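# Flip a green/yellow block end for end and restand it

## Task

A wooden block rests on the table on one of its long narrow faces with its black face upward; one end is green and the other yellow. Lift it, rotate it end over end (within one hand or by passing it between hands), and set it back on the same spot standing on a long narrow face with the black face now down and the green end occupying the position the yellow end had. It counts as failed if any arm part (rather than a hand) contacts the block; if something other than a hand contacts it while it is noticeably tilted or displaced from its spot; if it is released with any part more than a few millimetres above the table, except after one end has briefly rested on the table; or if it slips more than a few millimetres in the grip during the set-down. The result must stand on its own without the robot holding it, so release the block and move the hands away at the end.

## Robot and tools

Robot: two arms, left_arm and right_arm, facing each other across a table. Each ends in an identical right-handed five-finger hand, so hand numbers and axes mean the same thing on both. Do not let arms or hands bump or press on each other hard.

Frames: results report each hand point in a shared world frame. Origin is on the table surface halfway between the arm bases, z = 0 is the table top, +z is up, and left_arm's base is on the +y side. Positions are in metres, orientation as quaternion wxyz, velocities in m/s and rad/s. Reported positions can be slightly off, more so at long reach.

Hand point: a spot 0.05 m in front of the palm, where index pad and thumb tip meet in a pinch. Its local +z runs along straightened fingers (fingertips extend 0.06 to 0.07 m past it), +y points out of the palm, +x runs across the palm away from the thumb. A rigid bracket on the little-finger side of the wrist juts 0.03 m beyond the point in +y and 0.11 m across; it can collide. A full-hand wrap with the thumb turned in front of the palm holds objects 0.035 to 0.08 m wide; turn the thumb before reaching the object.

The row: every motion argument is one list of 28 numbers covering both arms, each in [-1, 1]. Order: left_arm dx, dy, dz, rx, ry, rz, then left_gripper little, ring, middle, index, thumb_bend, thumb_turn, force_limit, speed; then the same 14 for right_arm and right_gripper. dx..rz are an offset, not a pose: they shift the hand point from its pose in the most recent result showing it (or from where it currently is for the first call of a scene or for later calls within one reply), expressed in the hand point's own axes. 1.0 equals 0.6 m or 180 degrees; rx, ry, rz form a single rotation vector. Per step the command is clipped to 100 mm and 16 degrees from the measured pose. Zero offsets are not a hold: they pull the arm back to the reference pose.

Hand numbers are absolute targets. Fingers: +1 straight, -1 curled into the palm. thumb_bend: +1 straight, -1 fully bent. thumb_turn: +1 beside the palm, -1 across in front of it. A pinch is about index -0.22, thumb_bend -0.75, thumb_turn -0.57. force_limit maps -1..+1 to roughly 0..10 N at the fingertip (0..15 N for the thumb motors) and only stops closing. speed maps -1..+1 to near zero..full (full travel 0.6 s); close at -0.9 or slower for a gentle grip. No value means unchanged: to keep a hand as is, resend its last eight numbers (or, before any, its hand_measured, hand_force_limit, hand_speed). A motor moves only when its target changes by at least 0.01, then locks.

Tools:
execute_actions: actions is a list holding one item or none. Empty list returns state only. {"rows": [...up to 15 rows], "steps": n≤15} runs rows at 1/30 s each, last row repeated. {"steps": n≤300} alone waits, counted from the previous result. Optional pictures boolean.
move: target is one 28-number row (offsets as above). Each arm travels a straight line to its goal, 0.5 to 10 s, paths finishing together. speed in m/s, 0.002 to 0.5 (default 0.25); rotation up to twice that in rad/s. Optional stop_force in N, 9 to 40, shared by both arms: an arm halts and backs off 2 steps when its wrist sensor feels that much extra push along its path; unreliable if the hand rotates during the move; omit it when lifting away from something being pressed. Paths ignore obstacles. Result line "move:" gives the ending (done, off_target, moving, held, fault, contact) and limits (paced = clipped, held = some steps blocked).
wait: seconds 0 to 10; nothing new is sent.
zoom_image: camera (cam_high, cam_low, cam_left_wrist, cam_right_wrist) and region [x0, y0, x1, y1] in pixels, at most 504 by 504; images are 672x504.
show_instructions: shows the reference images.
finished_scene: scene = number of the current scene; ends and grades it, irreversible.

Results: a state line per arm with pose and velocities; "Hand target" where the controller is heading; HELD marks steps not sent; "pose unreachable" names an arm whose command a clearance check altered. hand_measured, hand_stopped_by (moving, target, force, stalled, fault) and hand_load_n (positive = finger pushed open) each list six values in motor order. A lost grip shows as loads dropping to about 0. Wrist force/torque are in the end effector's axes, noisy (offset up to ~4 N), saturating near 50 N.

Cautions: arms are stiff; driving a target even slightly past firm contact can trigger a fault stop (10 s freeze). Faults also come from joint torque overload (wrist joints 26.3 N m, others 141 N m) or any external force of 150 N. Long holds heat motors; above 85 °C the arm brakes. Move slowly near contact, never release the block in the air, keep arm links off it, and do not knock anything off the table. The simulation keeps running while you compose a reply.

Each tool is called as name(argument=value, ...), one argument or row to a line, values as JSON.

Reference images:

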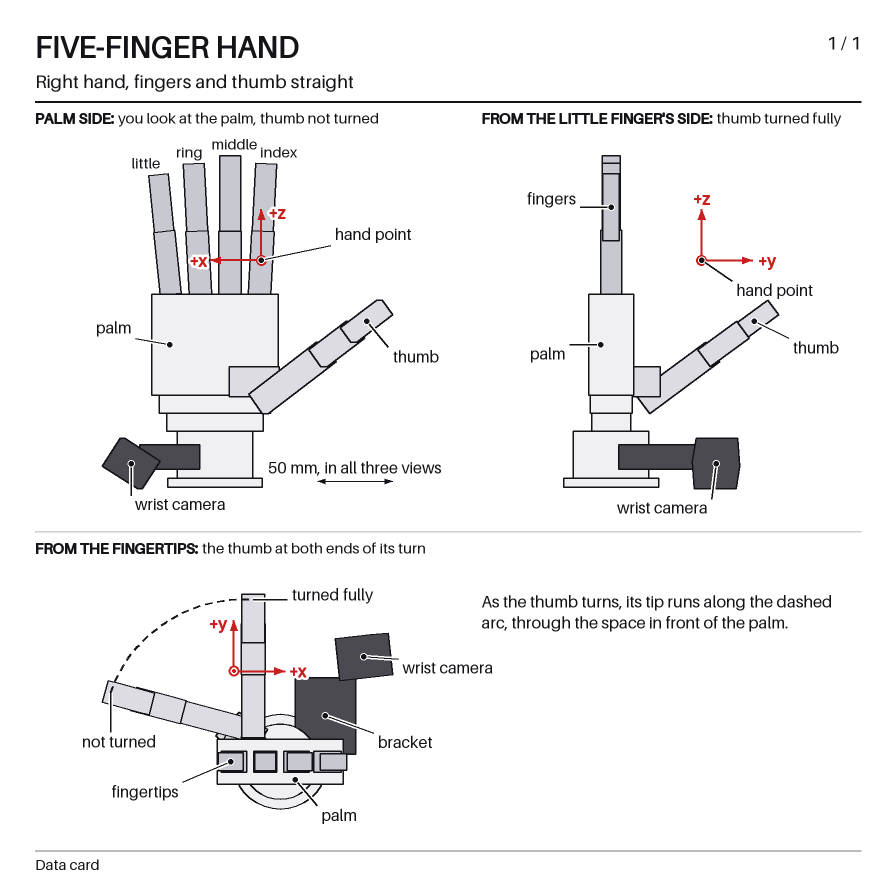

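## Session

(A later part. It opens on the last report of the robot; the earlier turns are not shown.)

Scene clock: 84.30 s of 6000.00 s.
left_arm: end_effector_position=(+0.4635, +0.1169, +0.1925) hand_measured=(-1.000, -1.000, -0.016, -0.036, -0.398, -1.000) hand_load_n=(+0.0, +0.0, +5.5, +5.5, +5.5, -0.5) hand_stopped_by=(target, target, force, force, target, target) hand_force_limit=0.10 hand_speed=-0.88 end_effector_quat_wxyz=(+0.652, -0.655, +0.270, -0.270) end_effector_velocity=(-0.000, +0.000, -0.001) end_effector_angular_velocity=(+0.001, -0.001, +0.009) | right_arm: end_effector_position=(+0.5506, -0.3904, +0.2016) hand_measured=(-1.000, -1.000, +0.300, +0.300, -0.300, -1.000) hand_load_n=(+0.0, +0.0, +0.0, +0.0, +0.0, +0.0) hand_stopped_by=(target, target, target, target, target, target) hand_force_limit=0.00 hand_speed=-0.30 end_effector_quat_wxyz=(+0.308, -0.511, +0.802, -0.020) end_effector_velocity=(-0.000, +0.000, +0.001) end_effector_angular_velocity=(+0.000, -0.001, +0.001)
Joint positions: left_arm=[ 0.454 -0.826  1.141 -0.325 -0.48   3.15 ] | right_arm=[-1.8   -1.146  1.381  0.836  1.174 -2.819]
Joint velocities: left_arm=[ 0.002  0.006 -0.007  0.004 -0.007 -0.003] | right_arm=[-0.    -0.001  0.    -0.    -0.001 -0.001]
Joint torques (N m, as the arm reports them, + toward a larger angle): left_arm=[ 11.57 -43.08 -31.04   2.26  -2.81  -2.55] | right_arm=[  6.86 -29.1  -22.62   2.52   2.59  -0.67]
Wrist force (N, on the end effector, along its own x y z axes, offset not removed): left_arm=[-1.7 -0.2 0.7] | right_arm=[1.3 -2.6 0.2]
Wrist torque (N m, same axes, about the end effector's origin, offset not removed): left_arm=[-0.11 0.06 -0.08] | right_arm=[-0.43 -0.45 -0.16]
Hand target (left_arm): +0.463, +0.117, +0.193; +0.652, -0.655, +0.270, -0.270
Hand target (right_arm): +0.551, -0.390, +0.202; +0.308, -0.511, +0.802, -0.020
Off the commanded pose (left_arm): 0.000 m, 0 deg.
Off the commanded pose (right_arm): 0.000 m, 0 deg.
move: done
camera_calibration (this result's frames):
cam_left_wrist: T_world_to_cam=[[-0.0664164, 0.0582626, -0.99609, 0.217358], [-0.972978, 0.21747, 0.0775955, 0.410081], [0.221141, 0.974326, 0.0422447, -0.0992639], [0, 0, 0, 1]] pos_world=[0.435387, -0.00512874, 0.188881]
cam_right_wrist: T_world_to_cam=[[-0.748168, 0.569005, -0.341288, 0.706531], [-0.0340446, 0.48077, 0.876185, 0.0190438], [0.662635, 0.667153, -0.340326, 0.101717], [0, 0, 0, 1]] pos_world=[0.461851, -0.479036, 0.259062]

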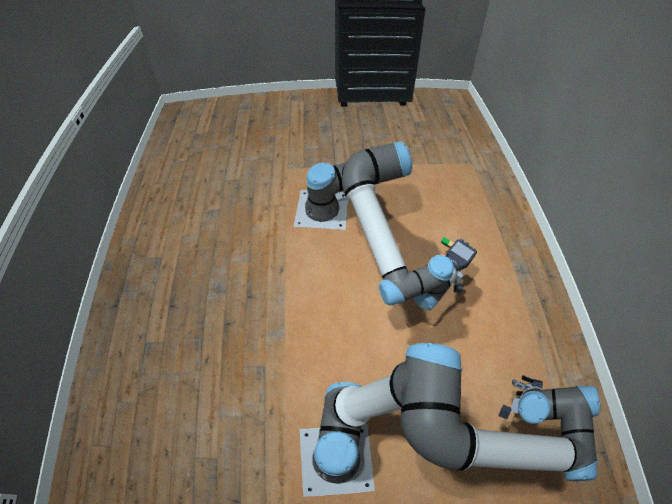

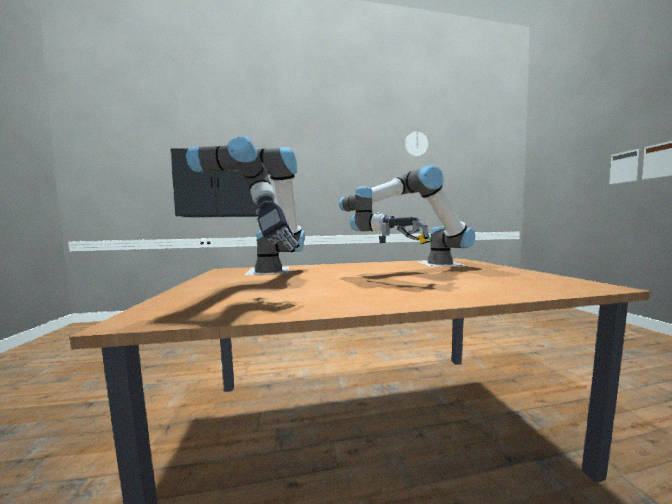

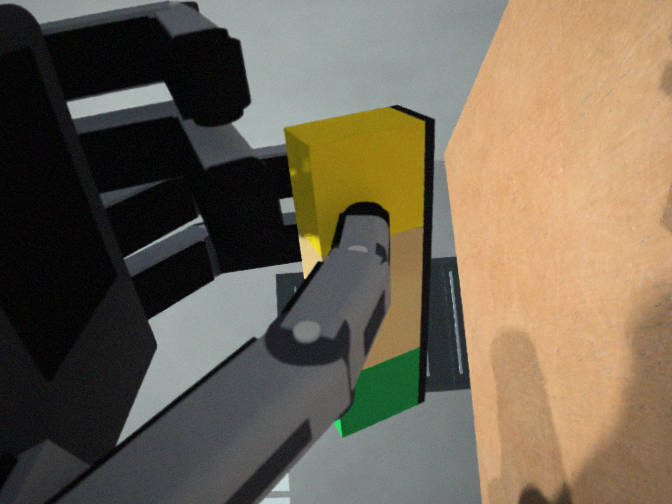

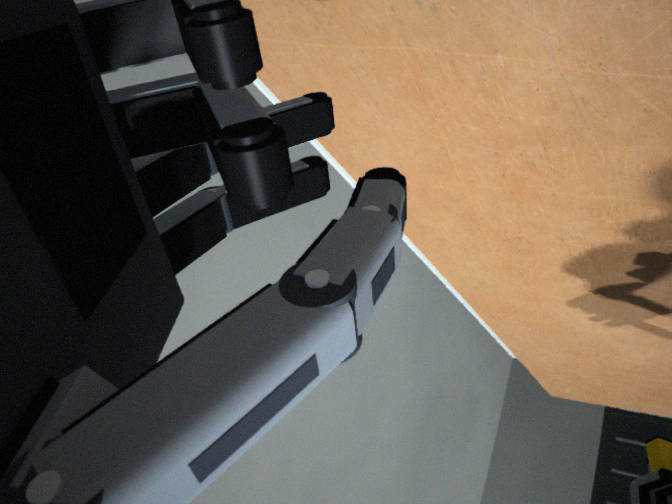

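move(
  target=[0.368,0.229,-0.2,-0.1223,0.219,0.0445,-1,-1,-0.4,-0.4,-0.4,-1,0.1,-0.88,0,0,0,0,0,0,-1,-1,0.3,0.3,-0.3,-1,0,-0.3],
  speed=0.12,
)

zoom_image(
  camera="cam_low",
  region=[335,230,415,310],
)

Scene clock: 90.90 s of 6000.00 s.
left_arm: end_effector_position=(+0.5351, -0.1239, +0.0564) hand_measured=(-1.000, -1.000, -0.016, -0.036, -0.398, -1.000) hand_load_n=(+0.0, +0.0, +5.5, +5.5, +5.5, -0.5) hand_stopped_by=(target, target, force, force, target, target) hand_force_limit=0.10 hand_speed=-0.88 end_effector_quat_wxyz=(-0.407, +0.617, -0.561, +0.373) end_effector_velocity=(+0.000, -0.001, -0.002) end_effector_angular_velocity=(-0.001, +0.001, -0.009) | right_arm: end_effector_position=(+0.5506, -0.3904, +0.2016) hand_measured=(-1.000, -1.000, +0.300, +0.300, -0.300, -1.000) hand_load_n=(+0.0, +0.0, +0.0, +0.0, +0.0, +0.0) hand_stopped_by=(target, target, target, target, target, target) hand_force_limit=0.00 hand_speed=-0.30 end_effector_quat_wxyz=(+0.308, -0.511, +0.802, -0.020) end_effector_velocity=(+0.000, -0.000, +0.000) end_effector_angular_velocity=(-0.000, -0.001, +0.000)
Joint positions: left_arm=[ 0.447 -0.597  1.24  -2.668 -0.45   5.206] | right_arm=[-1.8   -1.146  1.381  0.836  1.174 -2.819]
Joint velocities: left_arm=[ 0.     0.005 -0.001 -0.019 -0.005  0.017] | right_arm=[-0.    -0.     0.    -0.001 -0.    -0.   ]
Joint torques (N m, as the arm reports them, + toward a larger angle): left_arm=[ 11.6  -50.06 -31.16  -4.91  -1.02   2.4 ] | right_arm=[  5.85 -30.57 -21.49   2.09   2.45   0.7 ]
Wrist force (N, on the end effector, along its own x y z axes, offset not removed): left_arm=[0.5 1.5 0.4] | right_arm=[1.6 -0.3 1.0]
Wrist torque (N m, same axes, about the end effector's origin, offset not removed): left_arm=[0.20 -0.14 0.01] | right_arm=[-0.15 -0.42 -0.05]
Hand target (left_arm): +0.535, -0.124, +0.056; -0.407, +0.617, -0.561, +0.373
Hand target (right_arm): +0.551, -0.390, +0.202; +0.308, -0.511, +0.802, -0.020
Off the commanded pose (left_arm): 0.001 m, 0 deg.
Off the commanded pose (right_arm): 0.000 m, 0 deg.
move: done
camera_calibration (this result's frames):
cam_left_wrist: T_world_to_cam=[[-0.396551, 0.0499445, -0.916653, 0.271687], [-0.53661, 0.797556, 0.275597, 0.369864], [0.744847, 0.601174, -0.289471, -0.182478], [0, 0, 0, 1]] pos_world=[0.442129, -0.198855, 0.0942873]
cam_right_wrist: T_world_to_cam=[[-0.748168, 0.569005, -0.341288, 0.706531], [-0.0340443, 0.480771, 0.876185, 0.0190439], [0.662635, 0.667153, -0.340326, 0.101717], [0, 0, 0, 1]] pos_world=[0.461851, -0.479036, 0.259062]

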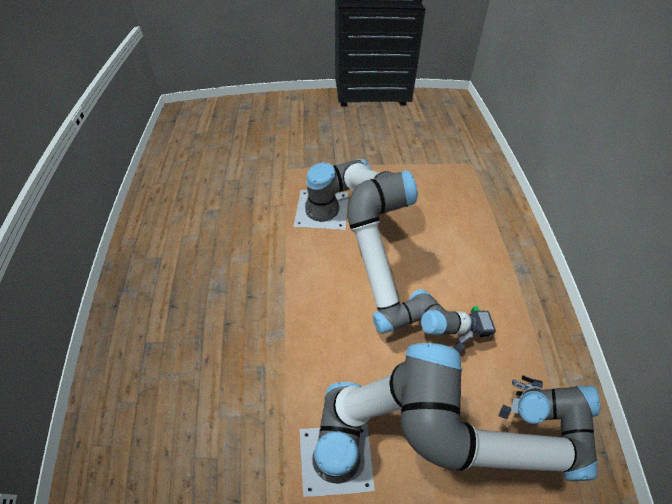

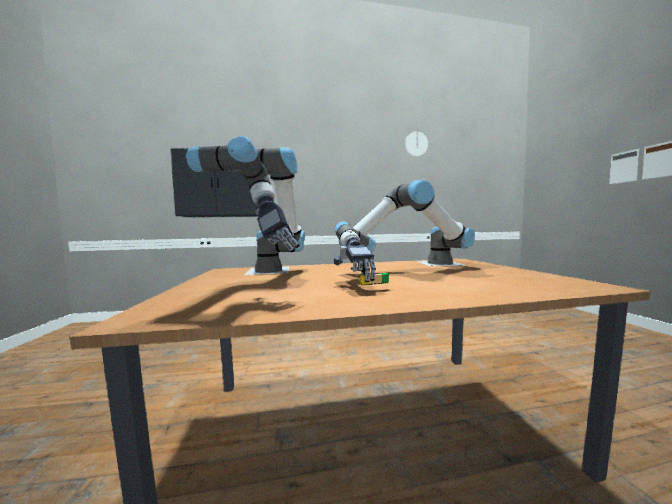

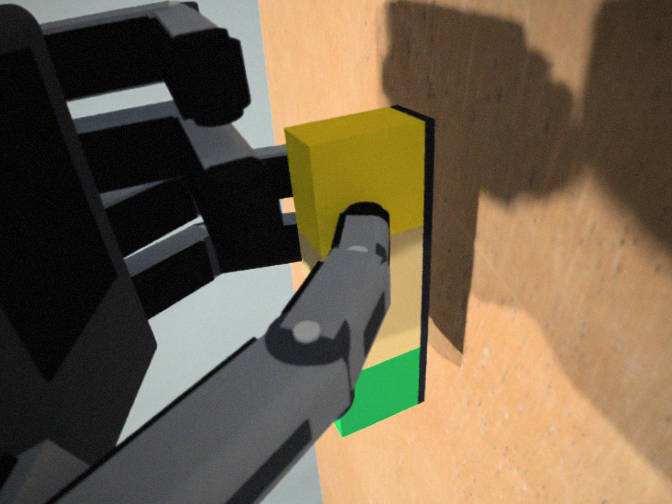

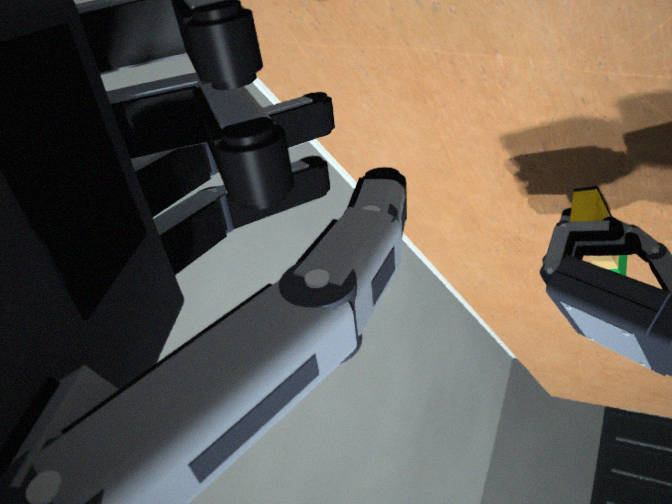

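Region (335, 230, 415, 310) of cam_low's 672x504 image, scaled by 6.300, with more detail than that image has.

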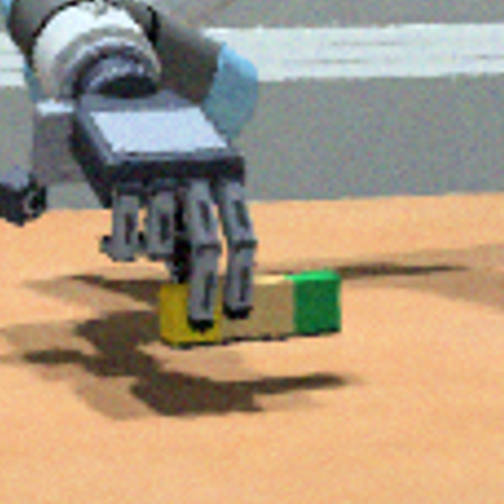

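move(
  target=[0,0.035,0.015,0,0,0,-1,-1,-0.4,-0.4,-0.4,-1,0.1,-0.88,0,0,0,0,0,0,-1,-1,0.3,0.3,-0.3,-1,0,-0.3],
  speed=0.02,
)

zoom_image(
  camera="cam_low",
  region=[345,265,405,310],
)

Scene clock: 94.63 s of 6000.00 s.
left_arm: end_effector_position=(+0.5352, -0.1239, +0.0337) hand_measured=(-1.000, -1.000, -0.016, -0.036, -0.398, -1.000) hand_load_n=(+0.0, +0.0, +5.5, +5.5, +5.5, -0.5) hand_stopped_by=(target, target, force, force, target, target) hand_force_limit=0.10 hand_speed=-0.88 end_effector_quat_wxyz=(-0.407, +0.617, -0.561, +0.373) end_effector_velocity=(-0.000, -0.000, -0.001) end_effector_angular_velocity=(-0.001, -0.000, -0.000) | right_arm: end_effector_position=(+0.5506, -0.3904, +0.2016) hand_measured=(-1.000, -1.000, +0.300, +0.300, -0.300, -1.000) hand_load_n=(+0.0, +0.0, +0.0, +0.0, +0.0, +0.0) hand_stopped_by=(target, target, target, target, target, target) hand_force_limit=0.00 hand_speed=-0.30 end_effector_quat_wxyz=(+0.308, -0.511, +0.802, -0.020) end_effector_velocity=(-0.000, +0.000, +0.000) end_effector_angular_velocity=(+0.001, +0.000, +0.000)
Joint positions: left_arm=[ 0.447 -0.562  1.239 -2.702 -0.45   5.206] | right_arm=[-1.8   -1.146  1.381  0.836  1.174 -2.819]
Joint velocities: left_arm=[-0.     0.002 -0.    -0.002  0.    -0.   ] | right_arm=[-0.    -0.001  0.     0.001 -0.001  0.   ]
Joint torques (N m, as the arm reports them, + toward a larger angle): left_arm=[ -1.03 -51.67 -31.26  -4.82   4.02  -2.21] | right_arm=[  6.   -30.49 -21.32   2.11   2.45   0.83]
Wrist force (N, on the end effector, along its own x y z axes, offset not removed): left_arm=[-0.3 -0.2 1.8] | right_arm=[0.1 -1.6 -1.1]
Wrist torque (N m, same axes, about the end effector's origin, offset not removed): left_arm=[-0.24 -0.11 0.00] | right_arm=[-0.12 -0.12 -0.06]
Hand target (left_arm): +0.535, -0.124, +0.034; -0.407, +0.617, -0.561, +0.373
Hand target (right_arm): +0.551, -0.390, +0.202; +0.308, -0.511, +0.802, -0.020
Off the commanded pose (left_arm): 0.000 m, 0 deg.
Off the commanded pose (right_arm): 0.000 m, 0 deg.
move: done
camera_calibration (this result's frames):
cam_left_wrist: T_world_to_cam=[[-0.396555, 0.0499027, -0.916653, 0.250853], [-0.53665, 0.797535, 0.275579, 0.37624], [0.744816, 0.601205, -0.289487, -0.189056], [0, 0, 0, 1]] pos_world=[0.442199, -0.198922, 0.0715315]
cam_right_wrist: T_world_to_cam=[[-0.748168, 0.569005, -0.341288, 0.706531], [-0.0340444, 0.480771, 0.876185, 0.0190438], [0.662635, 0.667153, -0.340326, 0.101717], [0, 0, 0, 1]] pos_world=[0.461851, -0.479036, 0.259062]

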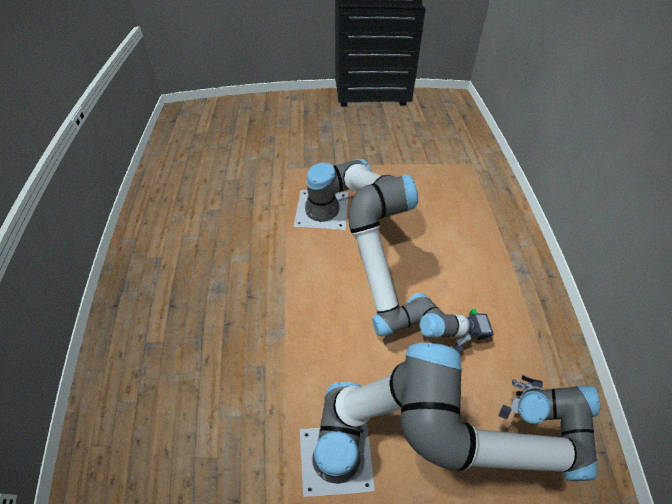

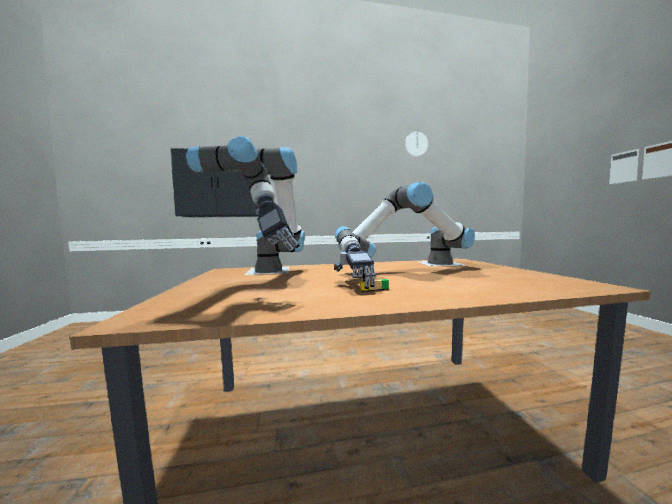

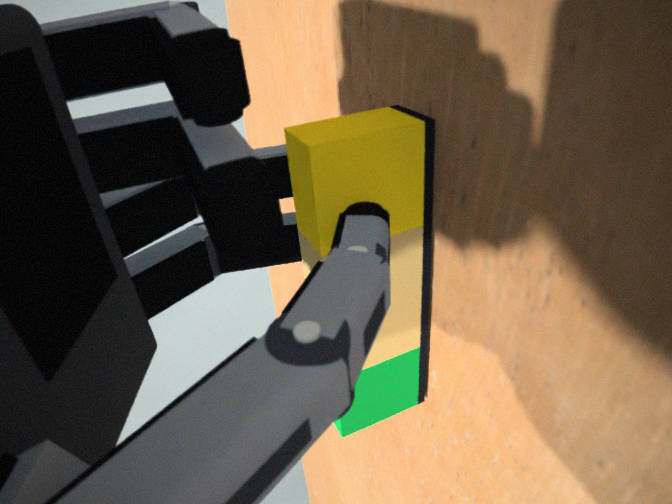

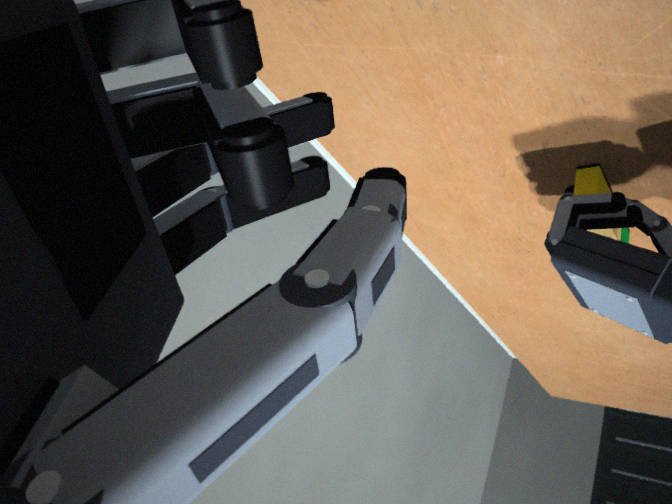

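Region (345, 265, 405, 310) of cam_low's 672x504 image, scaled by 8.400, with more detail than that image has; it fills the top 378 rows of this view, and the rest is white.

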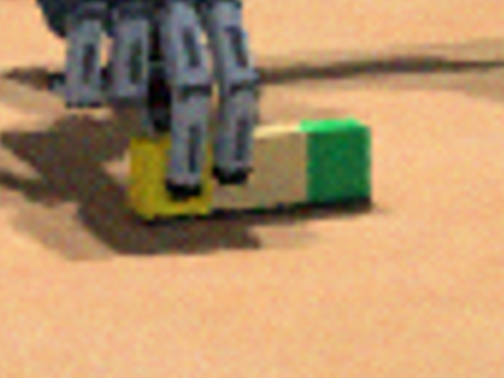

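About 3 mm left.

move(
  target=[0,0.0046,0.002,0,0,0,-1,-1,-0.4,-0.4,-0.4,-1,0.1,-0.88,0,0,0,0,0,0,-1,-1,0.3,0.3,-0.3,-1,0,-0.3],
  speed=0.005,
)

zoom_image(
  camera="cam_low",
  region=[345,265,405,310],
)

Scene clock: 96.67 s of 6000.00 s.
left_arm: end_effector_position=(+0.5352, -0.1240, +0.0309) hand_measured=(-1.000, -1.000, -0.016, -0.036, -0.398, -1.000) hand_load_n=(+0.0, +0.0, +6.0, +6.0, +1.5, +0.0) hand_stopped_by=(target, target, force, force, target, target) hand_force_limit=0.10 hand_speed=-0.88 end_effector_quat_wxyz=(-0.407, +0.617, -0.561, +0.373) end_effector_velocity=(-0.000, +0.000, -0.002) end_effector_angular_velocity=(+0.003, +0.001, -0.000) | right_arm: end_effector_position=(+0.5506, -0.3904, +0.2016) hand_measured=(-1.000, -1.000, +0.300, +0.300, -0.300, -1.000) hand_load_n=(+0.0, +0.0, +0.0, +0.0, +0.0, +0.0) hand_stopped_by=(target, target, target, target, target, target) hand_force_limit=0.00 hand_speed=-0.30 end_effector_quat_wxyz=(+0.308, -0.511, +0.802, -0.020) end_effector_velocity=(-0.000, +0.000, -0.000) end_effector_angular_velocity=(+0.002, +0.000, +0.001)
Joint positions: left_arm=[ 0.447 -0.557  1.238 -2.706 -0.45   5.206] | right_arm=[-1.8   -1.146  1.381  0.836  1.174 -2.819]
Joint velocities: left_arm=[-0.     0.002  0.001  0.     0.     0.   ] | right_arm=[ 0.     0.001  0.    -0.    -0.002 -0.   ]
Joint torques (N m, as the arm reports them, + toward a larger angle): left_arm=[ -0.69 -29.11 -20.98  -2.17  -3.02   1.69] | right_arm=[  5.87 -30.13 -21.36   2.13   2.45   0.77]
Wrist force (N, on the end effector, along its own x y z axes, offset not removed): left_arm=[-3.3 -21.9 -14.8] | right_arm=[-0.7 -2.5 1.2]
Wrist torque (N m, same axes, about the end effector's origin, offset not removed): left_arm=[-0.17 0.31 -0.15] | right_arm=[-0.40 -0.07 -0.19]
Hand target (left_arm): +0.535, -0.124, +0.031; -0.407, +0.617, -0.561, +0.373
Hand target (right_arm): +0.551, -0.390, +0.202; +0.308, -0.511, +0.802, -0.020
Off the commanded pose (left_arm): 0.000 m, 0 deg.
Off the commanded pose (right_arm): 0.000 m, 0 deg.
move: done
camera_calibration (this result's frames):
cam_left_wrist: T_world_to_cam=[[-0.396299, 0.0497202, -0.916774, 0.248161], [-0.536773, 0.797553, 0.275288, 0.377149], [0.744864, 0.601196, -0.289381, -0.189876], [0, 0, 0, 1]] pos_world=[0.442221, -0.198982, 0.068737]
cam_right_wrist: T_world_to_cam=[[-0.748168, 0.569005, -0.341289, 0.706531], [-0.0340444, 0.480771, 0.876185, 0.019044], [0.662635, 0.667153, -0.340326, 0.101717], [0, 0, 0, 1]] pos_world=[0.461851, -0.479036, 0.259062]

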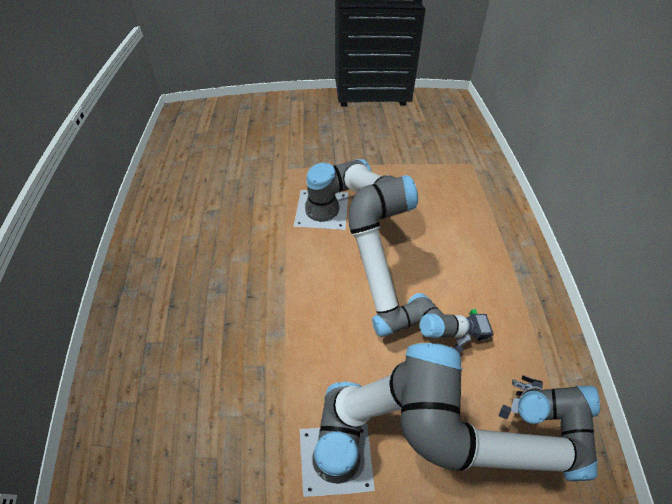

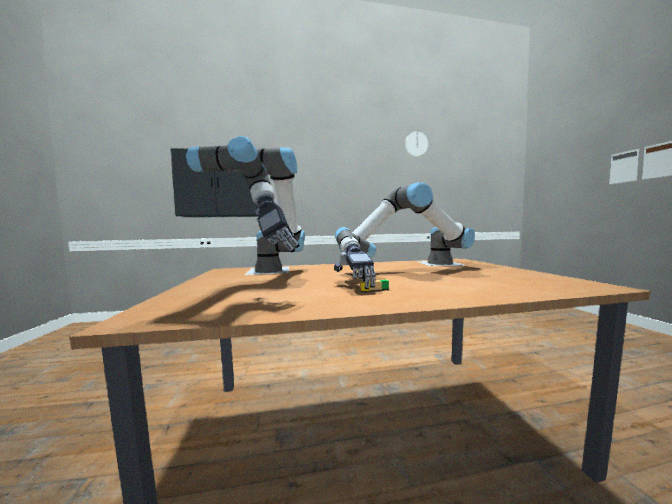

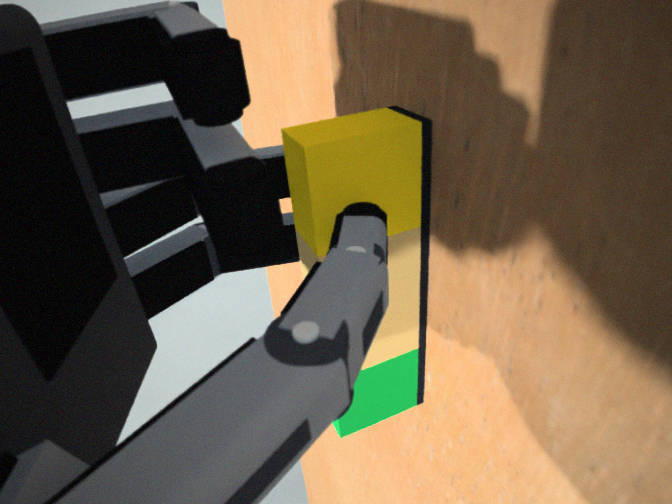

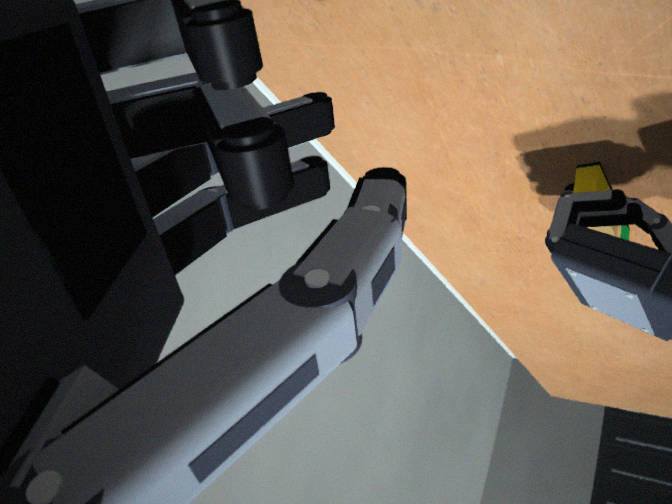

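Region (345, 265, 405, 310) of cam_low's 672x504 image, scaled by 8.400, with more detail than that image has; it fills the top 378 rows of this view, and the rest is white.

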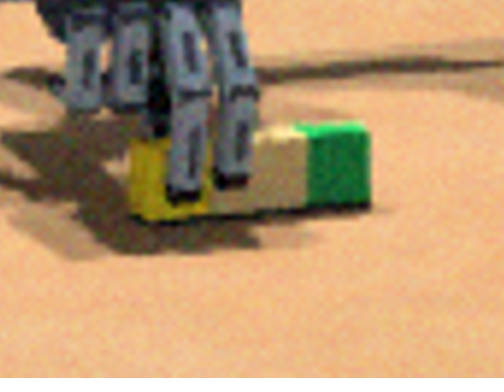

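Down. Release and retreat.

move(
  target=[0,-0.001,-0.0005,0,0,0,-1,-1,0.3,0.3,-0.4,-1,0.1,-0.6,0,0,0,0,0,0,-1,-1,0.3,0.3,-0.3,-1,0,-0.3],
)

move(
  target=[0,0,-0.012,0,0,0,-1,-1,0.3,0.3,-0.4,-1,0.1,-0.6,0,0,0,0,0,0,-1,-1,0.3,0.3,-0.3,-1,0,-0.3],
)

move(
  target=[-0.15,-0.25,-0.107,0,0,0,-1,-1,0.3,0.3,-0.4,-1,0.1,-0.6,0,0,0,0,0,0,-1,-1,0.3,0.3,-0.3,-1,0,-0.3],
)

zoom_image(
  camera="cam_low",
  region=[345,265,405,310],
)

Scene clock: 99.70 s of 6000.00 s.
left_arm: end_effector_position=(+0.5352, -0.1239, +0.0315) hand_measured=(-1.000, -1.000, +0.300, +0.300, -0.400, -1.000) hand_load_n=(+0.0, +0.0, +0.0, +0.0, +0.0, +0.0) hand_stopped_by=(target, target, target, target, target, target) hand_force_limit=0.10 hand_speed=-0.60 end_effector_quat_wxyz=(-0.407, +0.617, -0.561, +0.373) end_effector_velocity=(+0.000, +0.000, -0.000) end_effector_angular_velocity=(-0.000, -0.000, +0.000) | right_arm: end_effector_position=(+0.5506, -0.3904, +0.2016) hand_measured=(-1.000, -1.000, +0.300, +0.300, -0.300, -1.000) hand_load_n=(+0.0, +0.0, +0.0, +0.0, +0.0, +0.0) hand_stopped_by=(target, target, target, target, target, target) hand_force_limit=0.00 hand_speed=-0.30 end_effector_quat_wxyz=(+0.308, -0.511, +0.802, -0.020) end_effector_velocity=(+0.000, -0.000, -0.001) end_effector_angular_velocity=(-0.001, -0.001, -0.000)
Joint positions: left_arm=[ 0.447 -0.558  1.238 -2.705 -0.45   5.206] | right_arm=[-1.8   -1.146  1.381  0.836  1.174 -2.819]
Joint velocities: left_arm=[ 0.     0.001  0.    -0.001  0.    -0.   ] | right_arm=[-0.     0.     0.    -0.002  0.001 -0.   ]
Joint torques (N m, as the arm reports them, + toward a larger angle): left_arm=[-10.78 -70.34 -29.66  -1.12   3.97  -2.71] | right_arm=[  6.21 -30.34 -20.76   2.06   2.46   0.79]
Wrist force (N, on the end effector, along its own x y z axes, offset not removed): left_arm=[0.7 -1.0 3.5] | right_arm=[0.1 -0.7 0.3]
Wrist torque (N m, same axes, about the end effector's origin, offset not removed): left_arm=[-0.31 -0.26 0.20] | right_arm=[-0.16 -0.30 -0.11]
Hand target (left_arm): +0.535, -0.124, +0.032; -0.407, +0.617, -0.561, +0.373
Hand target (right_arm): +0.551, -0.390, +0.202; +0.308, -0.511, +0.802, -0.020
Off the commanded pose (left_arm): 0.000 m, 0 deg.
Off the commanded pose (right_arm): 0.000 m, 0 deg.
move: done
camera_calibration (this result's frames):
cam_left_wrist: T_world_to_cam=[[-0.39635, 0.0498543, -0.916745, 0.248736], [-0.536803, 0.797476, 0.275452, 0.376903], [0.744815, 0.601287, -0.289318, -0.189707], [0, 0, 0, 1]] pos_world=[0.442206, -0.198904, 0.0693224]
cam_right_wrist: T_world_to_cam=[[-0.748168, 0.569005, -0.341288, 0.706531], [-0.0340443, 0.480771, 0.876185, 0.0190438], [0.662635, 0.667153, -0.340326, 0.101717], [0, 0, 0, 1]] pos_world=[0.461851, -0.479036, 0.259062]

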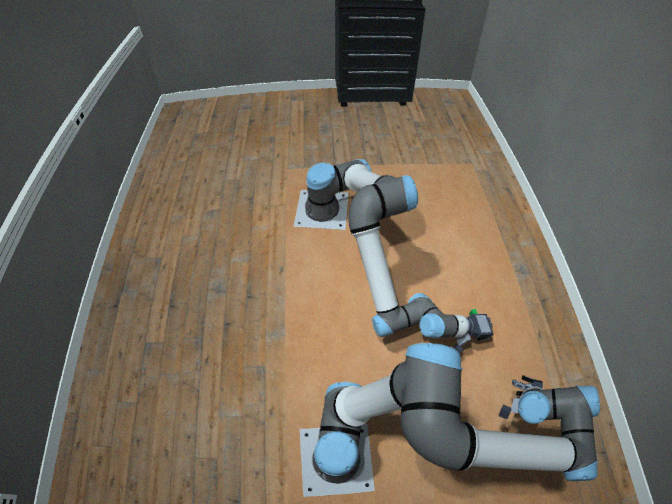

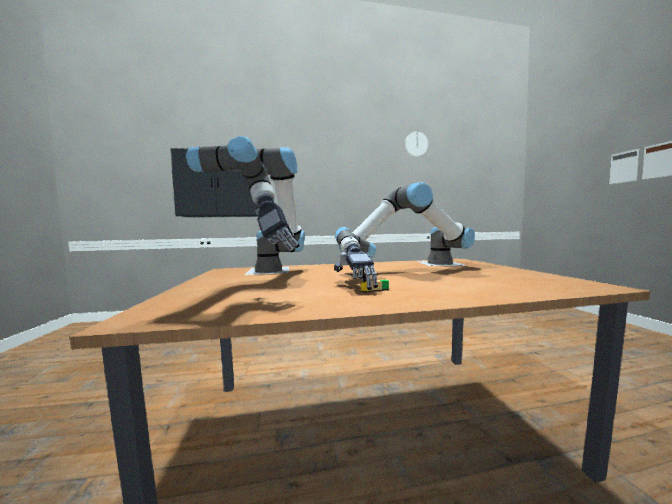

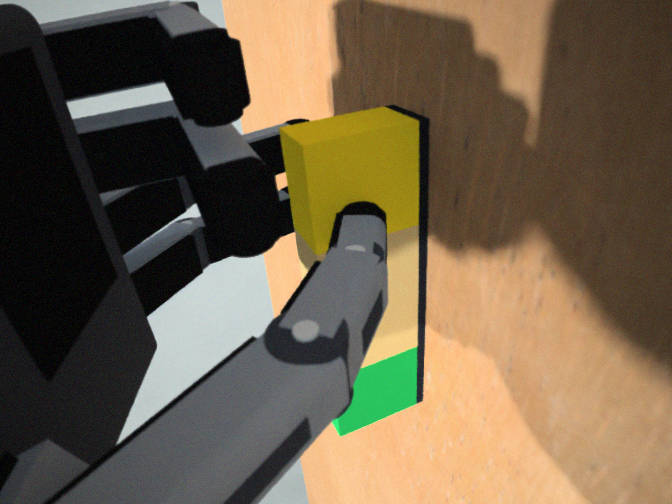

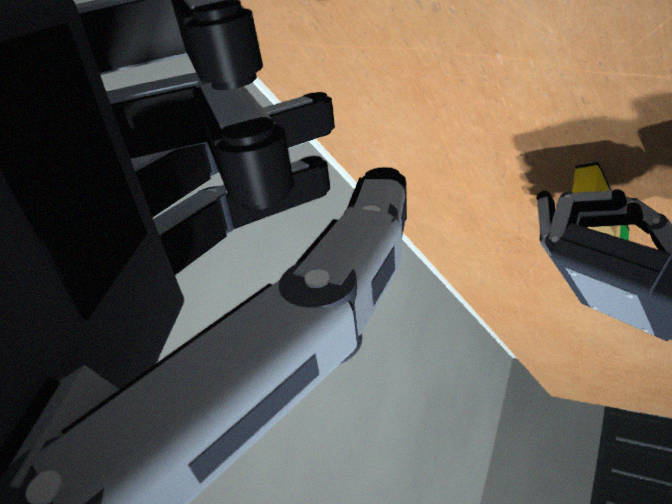

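Scene clock: 100.40 s of 6000.00 s.
left_arm: end_effector_position=(+0.5287, -0.1245, +0.0342) hand_measured=(-1.000, -1.000, +0.300, +0.300, -0.400, -1.000) hand_load_n=(+0.0, +0.0, +0.0, +0.0, +0.0, +0.0) hand_stopped_by=(target, target, target, target, target, target) hand_force_limit=0.10 hand_speed=-0.60 end_effector_quat_wxyz=(-0.407, +0.617, -0.561, +0.373) end_effector_velocity=(-0.001, -0.000, +0.002) end_effector_angular_velocity=(-0.001, -0.000, +0.000) | right_arm: end_effector_position=(+0.5506, -0.3904, +0.2016) hand_measured=(-1.000, -1.000, +0.300, +0.300, -0.300, -1.000) hand_load_n=(+0.0, +0.0, +0.0, +0.0, +0.0, +0.0) hand_stopped_by=(target, target, target, target, target, target) hand_force_limit=0.00 hand_speed=-0.30 end_effector_quat_wxyz=(+0.308, -0.511, +0.802, -0.020) end_effector_velocity=(+0.000, -0.000, -0.000) end_effector_angular_velocity=(-0.001, -0.001, +0.000)
Joint positions: left_arm=[ 0.439 -0.571  1.252 -2.69  -0.446  5.188] | right_arm=[-1.8   -1.146  1.381  0.836  1.174 -2.819]
Joint velocities: left_arm=[-0.002 -0.004  0.002  0.005  0.001 -0.004] | right_arm=[ 0.    -0.    -0.    -0.001  0.001 -0.001]
Joint torques (N m, as the arm reports them, + toward a larger angle): left_arm=[-10.24 -71.13  -8.58  -1.11   3.9   -2.65] | right_arm=[  6.18 -30.5  -21.     2.13   2.44   0.75]
Wrist force (N, on the end effector, along its own x y z axes, offset not removed): left_arm=[0.5 -2.3 0.1] | right_arm=[0.0 -0.4 1.5]
Wrist torque (N m, same axes, about the end effector's origin, offset not removed): left_arm=[-0.21 -0.25 0.02] | right_arm=[-0.25 -0.25 -0.08]
Hand target (left_arm): +0.529, -0.125, +0.034; -0.407, +0.617, -0.561, +0.373
Hand target (right_arm): +0.551, -0.390, +0.202; +0.308, -0.511, +0.802, -0.020
Off the commanded pose (left_arm): 0.000 m, 0 deg.
Off the commanded pose (right_arm): 0.000 m, 0 deg.
move: done
camera_calibration (this result's frames):
cam_left_wrist: T_world_to_cam=[[-0.396341, 0.0498585, -0.916749, 0.248734], [-0.536761, 0.797512, 0.275433, 0.373113], [0.74485, 0.60124, -0.289324, -0.183725], [0, 0, 0, 1]] pos_world=[0.435703, -0.199501, 0.072103]
cam_right_wrist: T_world_to_cam=[[-0.748168, 0.569005, -0.341288, 0.706531], [-0.0340445, 0.480771, 0.876185, 0.0190439], [0.662635, 0.667153, -0.340326, 0.101717], [0, 0, 0, 1]] pos_world=[0.461851, -0.479036, 0.259062]

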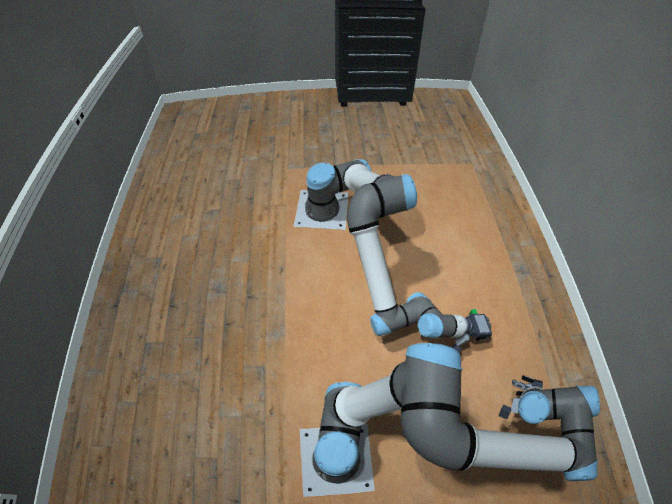

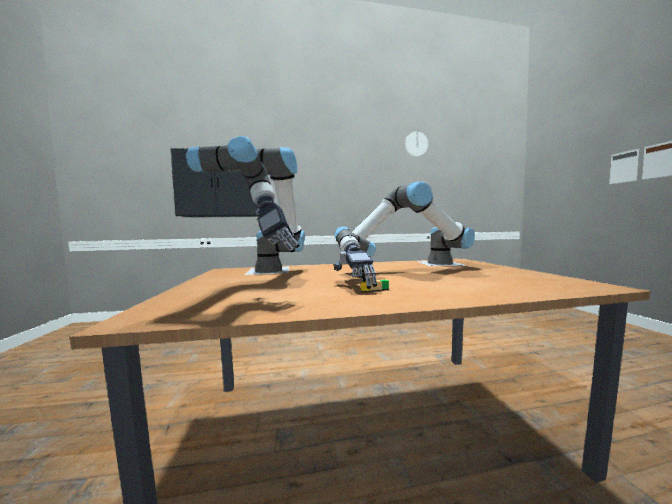

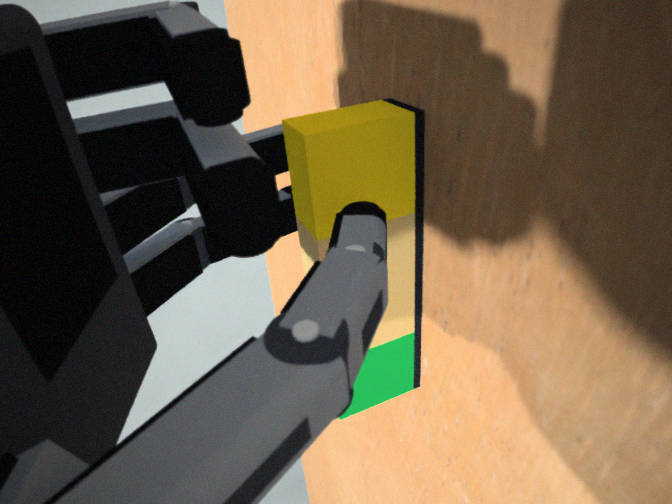

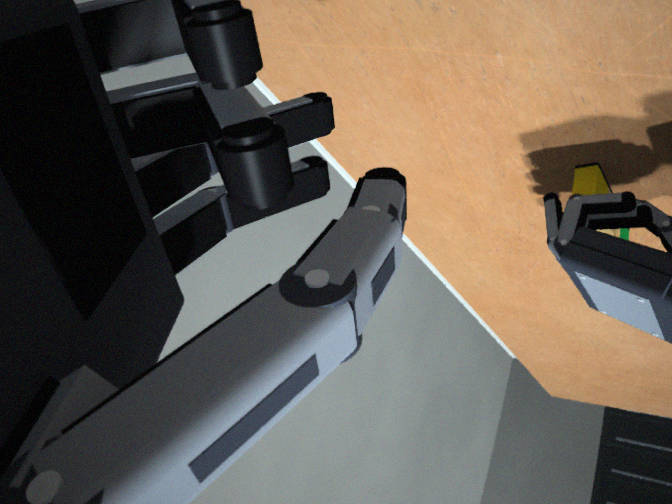

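Scene clock: 101.70 s of 6000.00 s.
left_arm: end_effector_position=(+0.5202, -0.0343, +0.1970) hand_measured=(-1.000, -1.000, +0.300, +0.300, -0.400, -1.000) hand_load_n=(+0.0, +0.0, +0.0, +0.0, +0.0, +0.0) hand_stopped_by=(target, target, target, target, target, target) hand_force_limit=0.10 hand_speed=-0.60 end_effector_quat_wxyz=(-0.407, +0.617, -0.561, +0.373) end_effector_velocity=(-0.001, +0.000, +0.001) end_effector_angular_velocity=(+0.001, +0.000, -0.001) | right_arm: end_effector_position=(+0.5506, -0.3904, +0.2016) hand_measured=(-1.000, -1.000, +0.300, +0.300, -0.300, -1.000) hand_load_n=(+0.0, +0.0, +0.0, +0.0, +0.0, +0.0) hand_stopped_by=(target, target, target, target, target, target) hand_force_limit=0.00 hand_speed=-0.30 end_effector_quat_wxyz=(+0.308, -0.511, +0.802, -0.020) end_effector_velocity=(+0.000, -0.000, -0.000) end_effector_angular_velocity=(-0.001, -0.000, -0.001)
Joint positions: left_arm=[ 0.465 -0.955  1.507 -2.61  -0.458  5.243] | right_arm=[-1.8   -1.146  1.381  0.836  1.174 -2.819]
Joint velocities: left_arm=[-0.001 -0.003  0.002  0.003  0.    -0.001] | right_arm=[-0.     0.     0.    -0.001  0.001  0.   ]
Joint torques (N m, as the arm reports them, + toward a larger angle): left_arm=[-11.13 -59.31  -9.34  -1.07  -1.13  -2.64] | right_arm=[  5.67 -30.05 -21.08   2.04   2.37   0.72]
Wrist force (N, on the end effector, along its own x y z axes, offset not removed): left_arm=[-1.1 -0.1 -1.0] | right_arm=[-0.4 -2.5 1.0]
Wrist torque (N m, same axes, about the end effector's origin, offset not removed): left_arm=[-0.07 0.11 -0.05] | right_arm=[-0.35 -0.22 -0.21]
Hand target (left_arm): +0.520, -0.034, +0.197; -0.407, +0.617, -0.561, +0.373
Hand target (right_arm): +0.551, -0.390, +0.202; +0.308, -0.511, +0.802, -0.020
Off the commanded pose (left_arm): 0.000 m, 0 deg.
Off the commanded pose (right_arm): 0.000 m, 0 deg.
move: done
camera_calibration (this result's frames):
cam_left_wrist: T_world_to_cam=[[-0.396336, 0.0498814, -0.916749, 0.390127], [-0.536896, 0.797397, 0.275502, 0.251867], [0.744756, 0.60139, -0.289256, -0.184537], [0, 0, 0, 1]] pos_world=[0.427282, -0.109319, 0.234881]
cam_right_wrist: T_world_to_cam=[[-0.748168, 0.569005, -0.341288, 0.706531], [-0.0340446, 0.480771, 0.876185, 0.019044], [0.662635, 0.667153, -0.340326, 0.101717], [0, 0, 0, 1]] pos_world=[0.461851, -0.479036, 0.259062]

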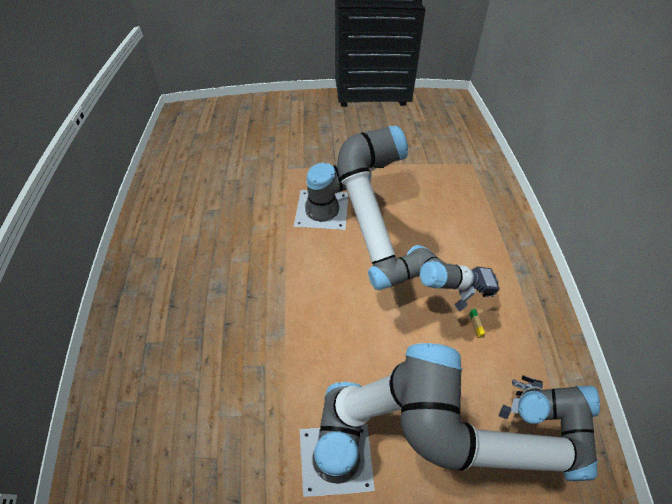

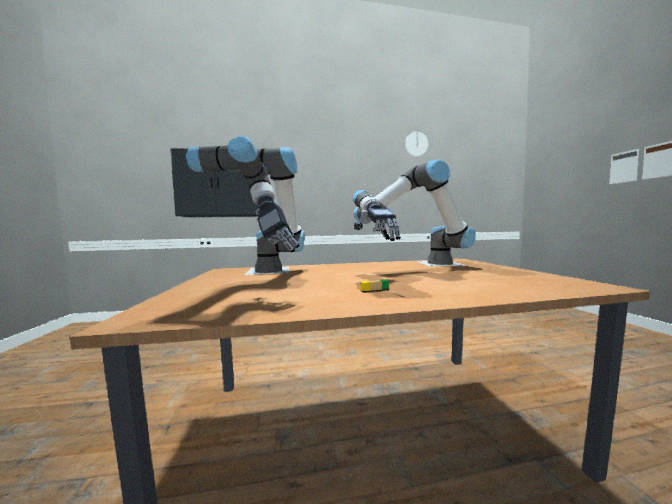

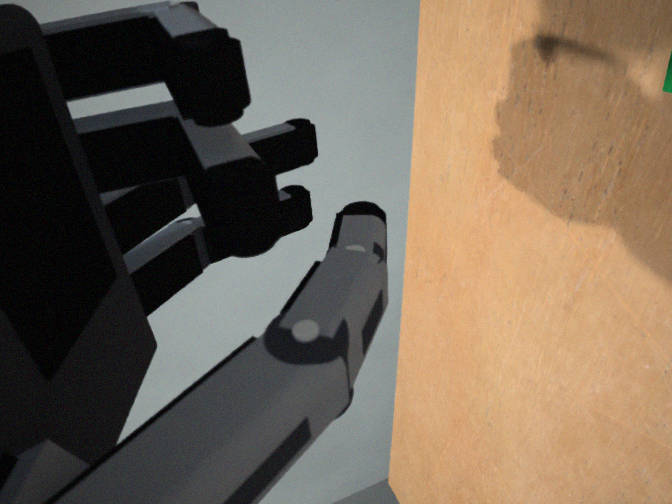

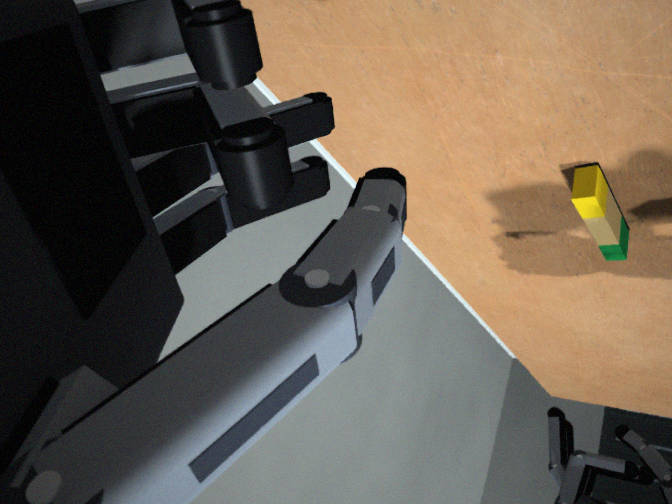

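Region (345, 265, 405, 310) of cam_low's 672x504 image, scaled by 8.400, with more detail than that image has; it fills the top 378 rows of this view, and the rest is white.

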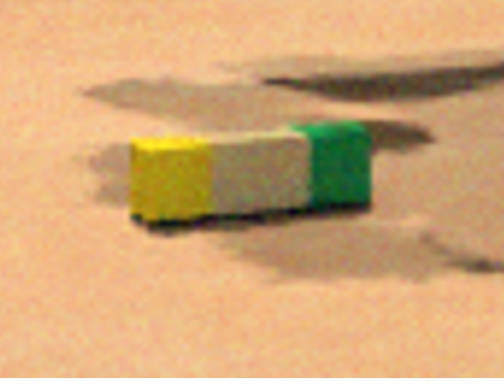

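finished_scene(
  scene=1,
)

The scene is finished: the task was done.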